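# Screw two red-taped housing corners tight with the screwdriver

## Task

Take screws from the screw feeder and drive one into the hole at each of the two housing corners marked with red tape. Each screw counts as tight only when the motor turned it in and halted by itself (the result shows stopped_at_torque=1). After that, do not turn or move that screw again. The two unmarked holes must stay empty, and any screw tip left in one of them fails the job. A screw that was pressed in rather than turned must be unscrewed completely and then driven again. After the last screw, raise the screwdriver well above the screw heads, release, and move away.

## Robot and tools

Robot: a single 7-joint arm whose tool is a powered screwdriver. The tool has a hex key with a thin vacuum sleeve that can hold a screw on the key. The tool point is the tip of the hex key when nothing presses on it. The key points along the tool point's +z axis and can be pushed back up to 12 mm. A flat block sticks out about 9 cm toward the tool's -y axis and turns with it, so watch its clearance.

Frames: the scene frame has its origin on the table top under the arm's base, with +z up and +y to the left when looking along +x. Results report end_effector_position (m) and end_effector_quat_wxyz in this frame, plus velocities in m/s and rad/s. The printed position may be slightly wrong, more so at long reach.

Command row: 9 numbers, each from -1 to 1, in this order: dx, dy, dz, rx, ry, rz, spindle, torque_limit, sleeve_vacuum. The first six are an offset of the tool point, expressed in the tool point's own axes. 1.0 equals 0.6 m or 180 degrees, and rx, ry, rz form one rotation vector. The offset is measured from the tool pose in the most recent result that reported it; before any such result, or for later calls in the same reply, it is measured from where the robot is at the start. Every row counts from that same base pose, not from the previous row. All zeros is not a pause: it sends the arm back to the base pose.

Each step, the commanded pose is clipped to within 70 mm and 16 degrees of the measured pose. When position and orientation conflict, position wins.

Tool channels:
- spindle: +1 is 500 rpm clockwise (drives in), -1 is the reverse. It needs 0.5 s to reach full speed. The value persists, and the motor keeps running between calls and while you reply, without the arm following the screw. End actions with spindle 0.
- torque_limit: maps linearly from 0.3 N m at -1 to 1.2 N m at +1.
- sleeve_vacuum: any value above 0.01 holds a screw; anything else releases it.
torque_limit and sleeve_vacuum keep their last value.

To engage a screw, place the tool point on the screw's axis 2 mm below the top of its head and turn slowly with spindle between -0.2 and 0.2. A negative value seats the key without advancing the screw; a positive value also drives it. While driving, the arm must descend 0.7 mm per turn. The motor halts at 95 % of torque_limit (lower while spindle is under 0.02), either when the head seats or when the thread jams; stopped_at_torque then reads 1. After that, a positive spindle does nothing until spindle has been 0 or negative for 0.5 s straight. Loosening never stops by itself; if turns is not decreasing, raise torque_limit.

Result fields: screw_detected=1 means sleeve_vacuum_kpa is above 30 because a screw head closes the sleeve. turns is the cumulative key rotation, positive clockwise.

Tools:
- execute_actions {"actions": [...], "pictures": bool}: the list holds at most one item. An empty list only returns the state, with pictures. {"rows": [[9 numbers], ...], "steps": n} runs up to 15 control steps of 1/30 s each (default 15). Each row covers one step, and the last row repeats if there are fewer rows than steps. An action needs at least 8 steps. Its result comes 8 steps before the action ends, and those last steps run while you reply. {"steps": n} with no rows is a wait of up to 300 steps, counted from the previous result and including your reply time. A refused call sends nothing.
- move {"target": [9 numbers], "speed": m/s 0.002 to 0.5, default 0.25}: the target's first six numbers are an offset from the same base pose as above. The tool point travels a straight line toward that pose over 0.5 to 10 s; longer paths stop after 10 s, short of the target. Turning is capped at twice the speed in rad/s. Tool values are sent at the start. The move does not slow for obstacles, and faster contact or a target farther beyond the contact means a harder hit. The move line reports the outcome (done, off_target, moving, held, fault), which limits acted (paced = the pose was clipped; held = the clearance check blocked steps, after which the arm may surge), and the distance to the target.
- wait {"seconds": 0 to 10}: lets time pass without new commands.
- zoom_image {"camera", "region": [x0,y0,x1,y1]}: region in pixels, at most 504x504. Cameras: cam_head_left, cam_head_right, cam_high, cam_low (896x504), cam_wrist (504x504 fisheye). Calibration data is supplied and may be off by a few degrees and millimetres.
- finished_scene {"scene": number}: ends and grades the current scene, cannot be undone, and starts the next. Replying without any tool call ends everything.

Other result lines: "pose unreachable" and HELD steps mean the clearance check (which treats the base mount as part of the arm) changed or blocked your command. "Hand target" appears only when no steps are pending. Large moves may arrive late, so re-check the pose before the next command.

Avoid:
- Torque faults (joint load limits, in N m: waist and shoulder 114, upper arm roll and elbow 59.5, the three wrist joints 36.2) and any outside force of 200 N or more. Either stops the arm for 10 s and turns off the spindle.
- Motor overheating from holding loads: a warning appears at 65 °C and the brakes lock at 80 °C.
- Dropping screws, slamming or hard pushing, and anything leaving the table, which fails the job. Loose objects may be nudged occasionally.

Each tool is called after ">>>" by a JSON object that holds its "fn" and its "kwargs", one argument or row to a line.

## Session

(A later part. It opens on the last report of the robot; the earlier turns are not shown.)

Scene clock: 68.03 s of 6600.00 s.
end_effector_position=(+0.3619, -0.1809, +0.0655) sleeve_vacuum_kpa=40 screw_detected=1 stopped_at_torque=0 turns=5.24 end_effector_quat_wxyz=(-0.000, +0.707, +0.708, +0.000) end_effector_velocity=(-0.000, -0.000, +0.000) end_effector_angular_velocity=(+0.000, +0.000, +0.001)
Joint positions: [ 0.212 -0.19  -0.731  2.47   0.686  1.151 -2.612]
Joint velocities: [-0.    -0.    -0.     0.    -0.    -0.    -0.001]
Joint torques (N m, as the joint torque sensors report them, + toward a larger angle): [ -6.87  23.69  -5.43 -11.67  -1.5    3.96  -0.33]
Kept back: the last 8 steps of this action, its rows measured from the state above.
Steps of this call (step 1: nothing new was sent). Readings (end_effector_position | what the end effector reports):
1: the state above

>>> {"fn": "move", "kwargs": {
  "target": [0,0,0.0115,0,0,0,0.4,0,1],
  "speed": 0.0023
}}

>>> {"fn": "execute_actions", "kwargs": {
  "actions": [
    {"steps":20}
  ]
}}

Scene clock: 71.53 s of 6600.00 s.
end_effector_position=(+0.3618, -0.1808, +0.0587) sleeve_vacuum_kpa=40 screw_detected=1 stopped_at_torque=1 turns=15.14 end_effector_quat_wxyz=(-0.000, +0.706, +0.708, +0.000) end_effector_velocity=(-0.000, -0.000, -0.000) end_effector_angular_velocity=(-0.000, +0.000, +0.000)
Joint positions: [ 0.198 -0.224 -0.713  2.451  0.736  1.149 -2.651]
Joint velocities: [-0.    -0.    -0.     0.     0.    -0.    -0.001]
Joint torques (N m, as the joint torque sensors report them, + toward a larger angle): [ -6.93  24.2   -6.48 -11.26  -1.42   3.89   0.18]
Hand target: +0.362, -0.181, +0.059; -0.000, +0.707, +0.708, +0.000
Off your previous action's commanded pose: 0.000 m, 0 deg at its last step (step 8 of this call).
Off the commanded pose: 0.000 m, 0 deg.
Kept back: nothing.
move: done
camera_calibration (this result's frames):
cam_wrist: T_world_to_cam=[[0.040083, 0.999196, 0.000719041, 0.243532], [0.966392, -0.0389499, 0.254105, -0.368322], [0.253929, -0.00949042, -0.967176, 0.220009], [0, 0, 0, 1]] pos_world=[0.290316, -0.255594, 0.306205]

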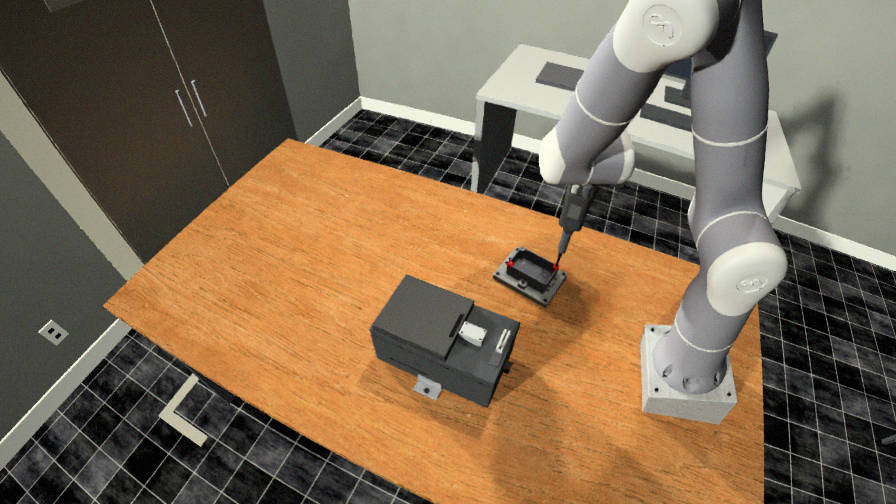

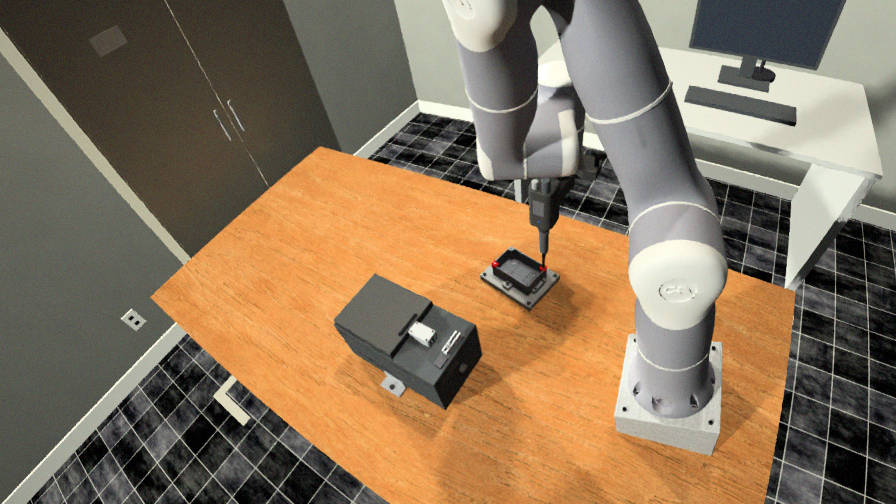

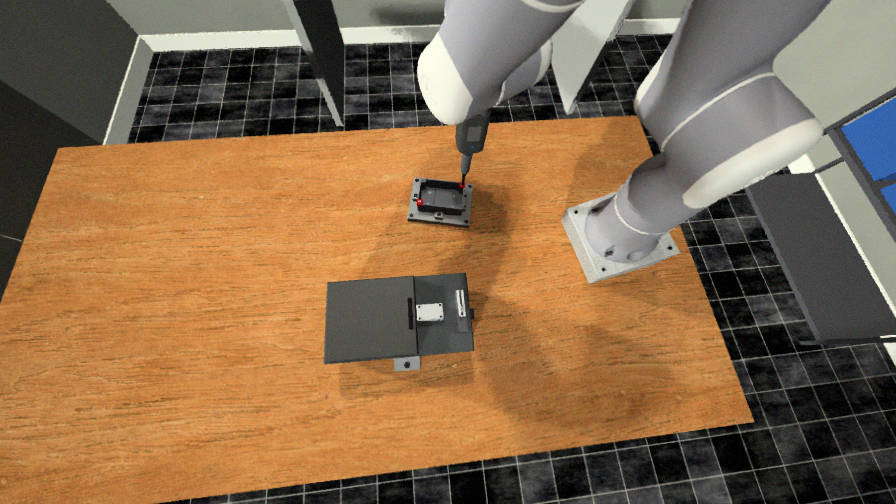

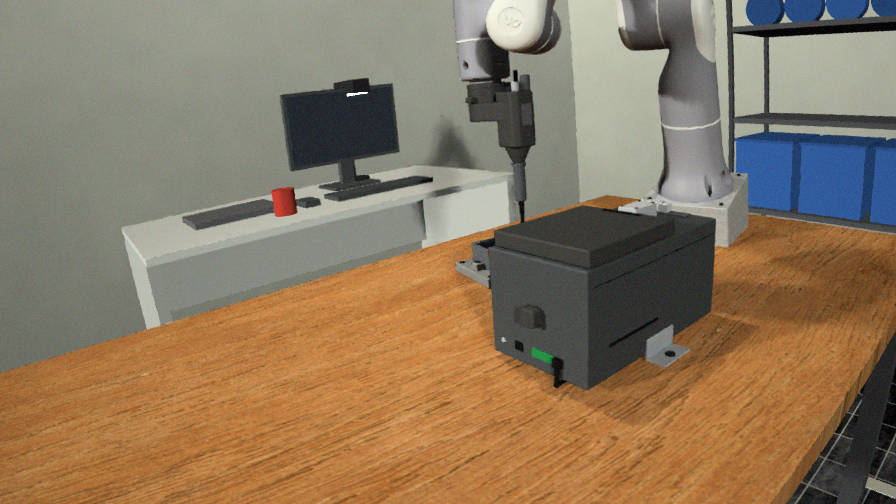

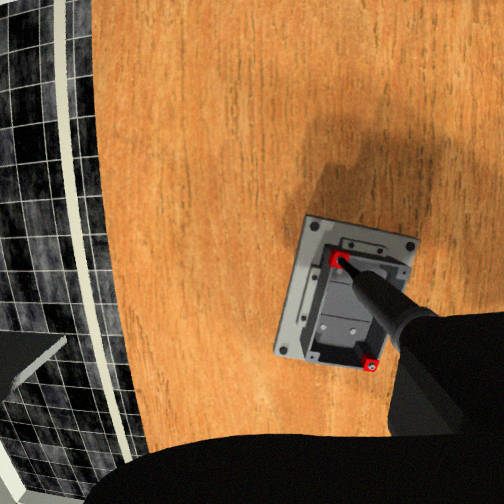

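Scene clock: 72.20 s of 6600.00 s.
end_effector_position=(+0.3618, -0.1808, +0.0587) sleeve_vacuum_kpa=40 screw_detected=1 stopped_at_torque=1 turns=15.14 end_effector_quat_wxyz=(-0.000, +0.706, +0.708, +0.000) end_effector_velocity=(+0.000, +0.000, +0.000) end_effector_angular_velocity=(-0.000, -0.000, -0.001)
Joint positions: [ 0.198 -0.224 -0.713  2.451  0.736  1.149 -2.651]
Joint velocities: [ 0.     0.    -0.    -0.     0.     0.     0.001]
Joint torques (N m, as the joint torque sensors report them, + toward a larger angle): [ -7.13  24.67  -6.24 -11.13  -1.57   3.95   0.2 ]
Hand target: +0.362, -0.181, +0.059; -0.000, +0.707, +0.708, +0.000
Off the commanded pose: 0.000 m, 0 deg.
Kept back: nothing.
Steps of this call (steps 1 to 20: nothing new was sent). Readings (end_effector_position | what the end effector reports):
1: (+0.3618, -0.1808, +0.0587) | sleeve_vacuum_kpa=40 screw_detected=1 stopped_at_torque=1 turns=15.14
2: (+0.3618, -0.1808, +0.0587) | sleeve_vacuum_kpa=40 screw_detected=1 stopped_at_torque=1 turns=15.14
4: (+0.3618, -0.1808, +0.0587) | sleeve_vacuum_kpa=40 screw_detected=1 stopped_at_torque=1 turns=15.14
8: (+0.3618, -0.1808, +0.0587) | sleeve_vacuum_kpa=40 screw_detected=1 stopped_at_torque=1 turns=15.14
20: the state above

>>> {"fn": "move", "kwargs": {
  "target": [0,0,-0.04,0,0,0,0,0,0],
  "speed": 0.06
}}

>>> {"fn": "move", "kwargs": {
  "target": [-0.05,0.12,-0.25,0,0,0,0,0,0],
  "speed": 0.2
}}

>>> {"fn": "finished_scene", "kwargs": {
  "scene": 1
}}

Scene clock: 73.30 s of 6600.00 s.
end_effector_position=(+0.3620, -0.1808, +0.0827) sleeve_vacuum_kpa=0 screw_detected=0 stopped_at_torque=1 turns=15.14 end_effector_quat_wxyz=(-0.000, +0.706, +0.708, +0.000) end_effector_velocity=(-0.000, -0.000, -0.000) end_effector_angular_velocity=(-0.001, +0.001, +0.000)
Joint positions: [ 0.24  -0.095 -0.771  2.522  0.535  1.159 -2.499]
Joint velocities: [ 0.     0.     0.     0.001 -0.003  0.001  0.002]
Joint torques (N m, as the joint torque sensors report them, + toward a larger angle): [ -5.65  23.42  -5.27 -12.26  -2.94   4.16   0.56]
Hand target: +0.362, -0.181, +0.083; -0.000, +0.706, +0.708, +0.000
Off the commanded pose: 0.000 m, 0 deg.
Kept back: nothing.
move: done
camera_calibration (this result's frames):
cam_wrist: T_world_to_cam=[[0.0400672, 0.999197, 0.000864347, 0.243466], [0.966315, -0.0389687, 0.254395, -0.374574], [0.254224, -0.00935765, -0.9671, 0.243111], [0, 0, 0, 1]] pos_world=[0.290396, -0.255592, 0.330192]

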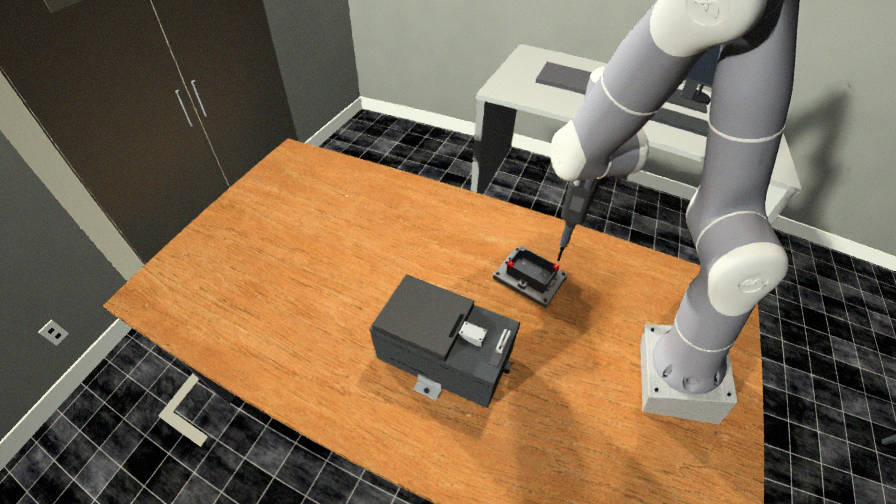

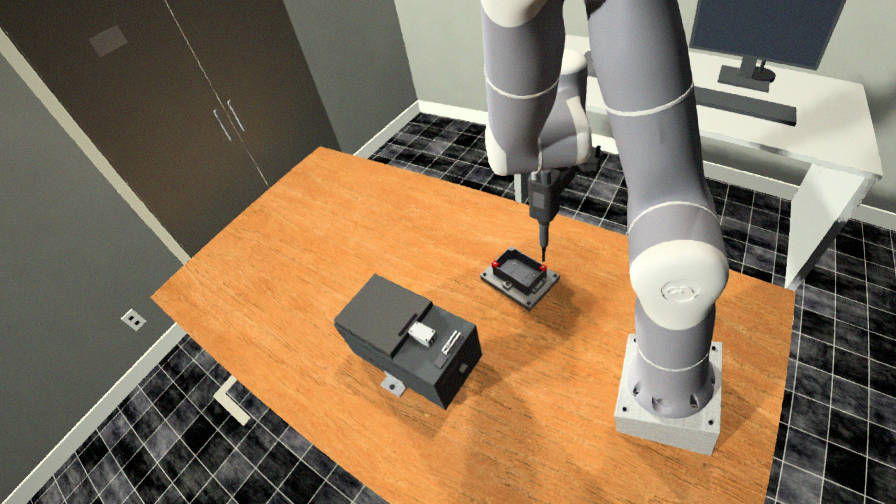

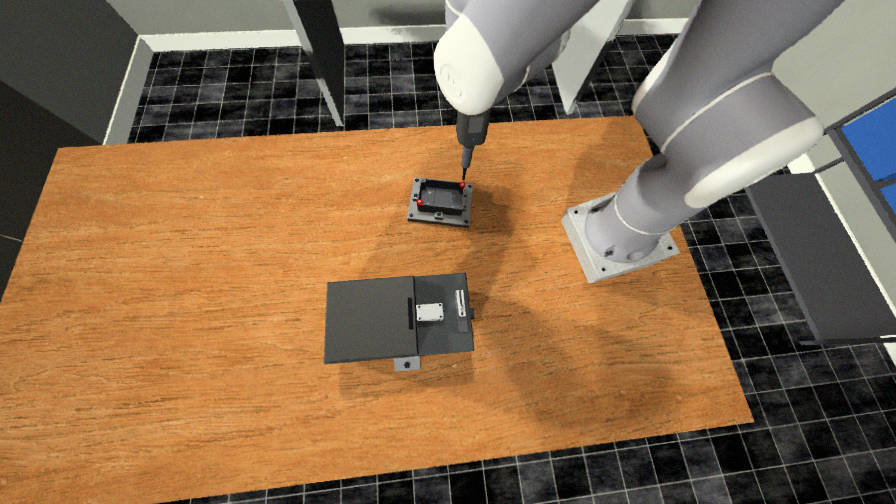

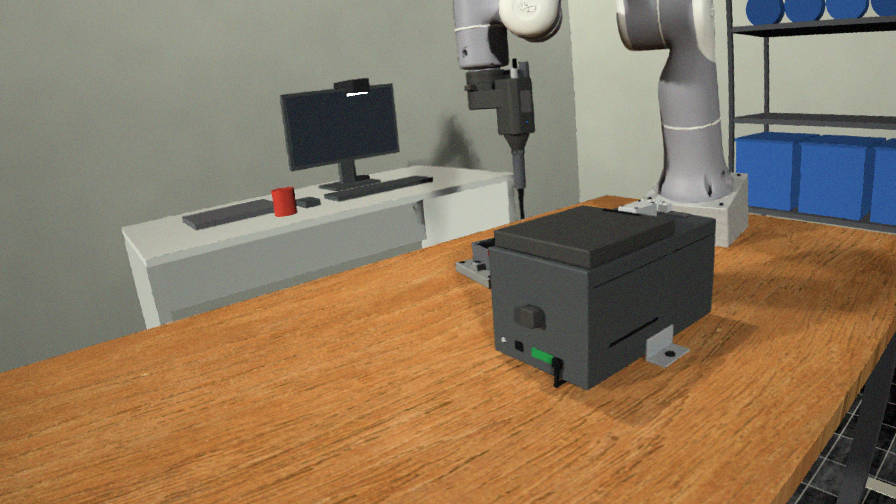

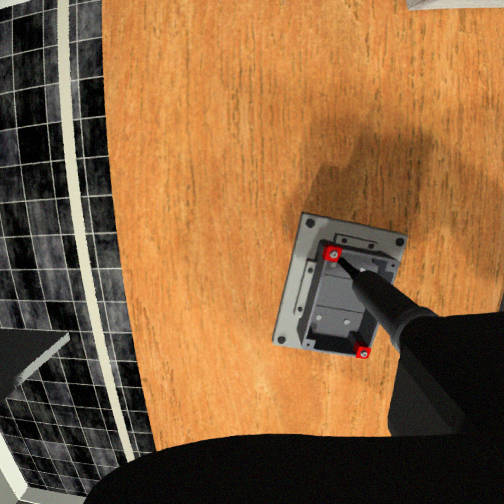

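Scene clock: 74.50 s of 6600.00 s.
end_effector_position=(+0.4343, -0.2109, +0.2330) sleeve_vacuum_kpa=0 screw_detected=0 stopped_at_torque=1 turns=15.14 end_effector_quat_wxyz=(+0.000, +0.706, +0.708, +0.001) end_effector_velocity=(-0.000, -0.000, -0.000) end_effector_angular_velocity=(+0.000, +0.000, -0.000)
Joint positions: [ 0.101  0.316 -0.667  2.354 -0.062  0.718 -2.022]
Joint velocities: [-0. -0. -0.  0.  0. -0. -0.]
Joint torques (N m, as the joint torque sensors report them, + toward a larger angle): [ -6.57  20.08   1.96 -27.46  -3.61   4.05   0.45]
Hand target: +0.434, -0.211, +0.233; +0.000, +0.706, +0.708, +0.000
Off the commanded pose: 0.000 m, 0 deg.
Kept back: nothing.
move: done
camera_calibration (this result's frames):
cam_wrist: T_world_to_cam=[[0.0398678, 0.999205, 0.000285715, 0.27079], [0.96611, -0.0386203, 0.255226, -0.483928], [0.255034, -0.00989926, -0.966881, 0.369272], [0, 0, 0, 1]] pos_world=[0.362555, -0.285608, 0.480476]

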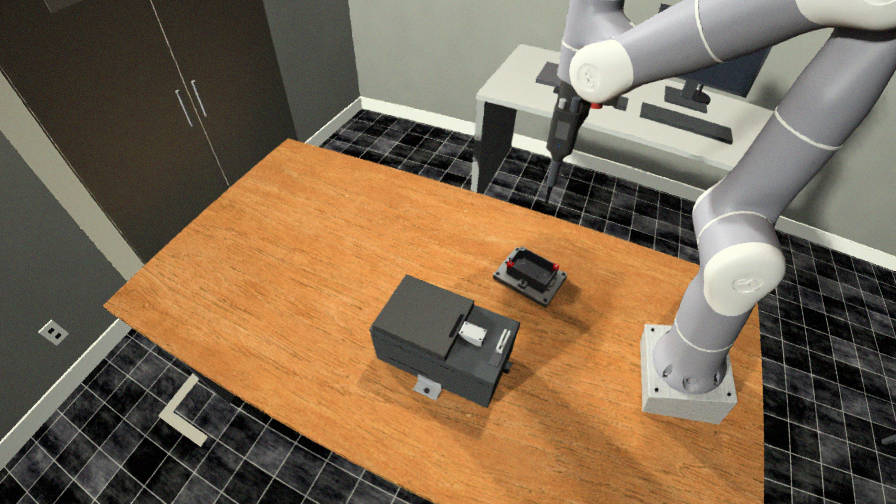

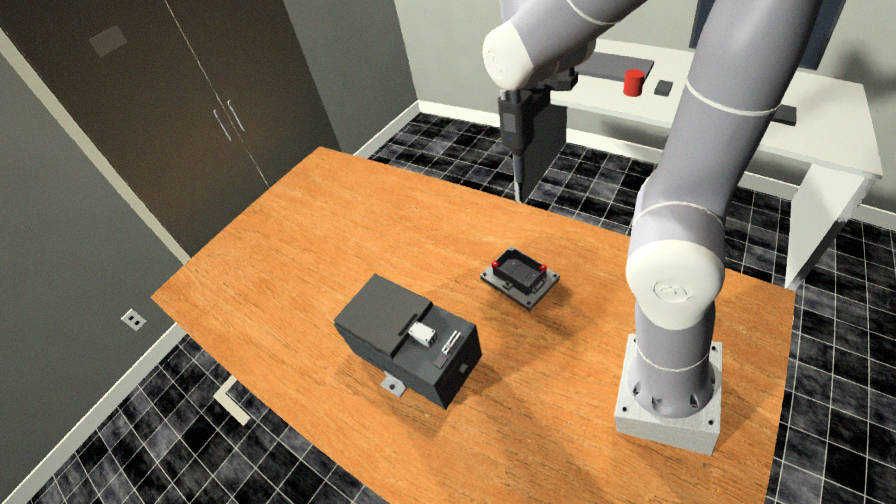

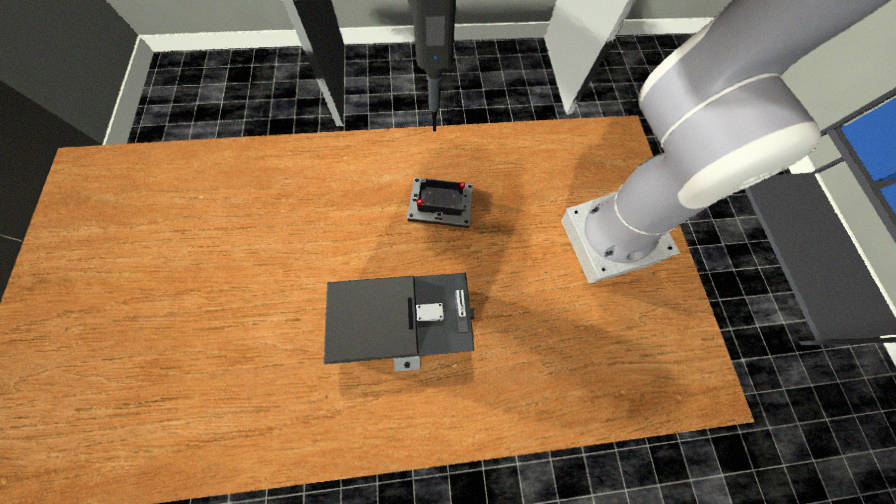

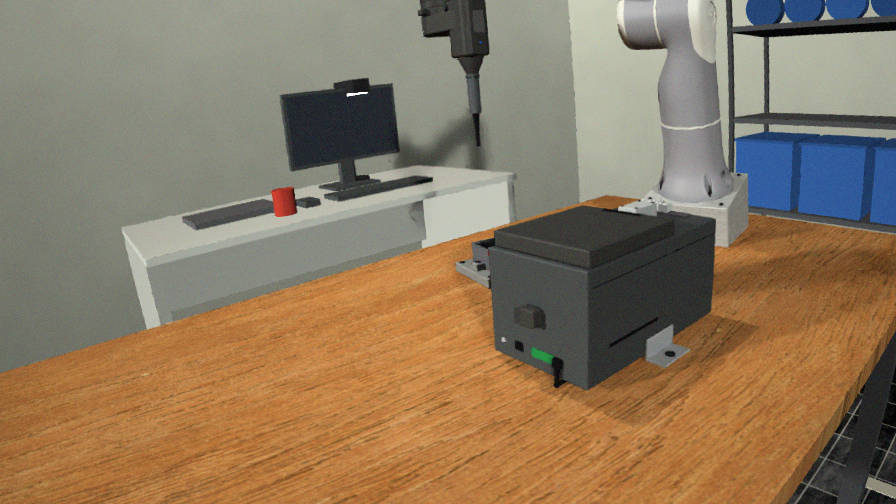

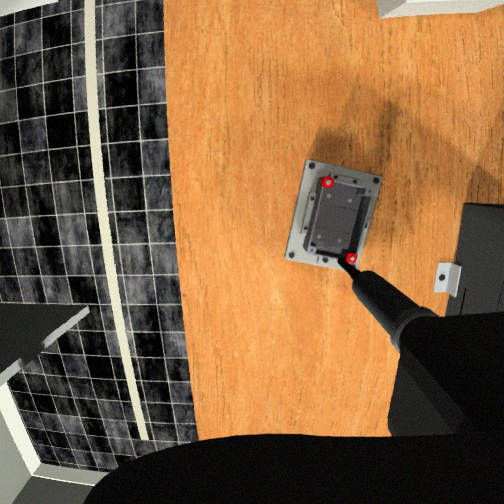

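The scene is finished: the task was done.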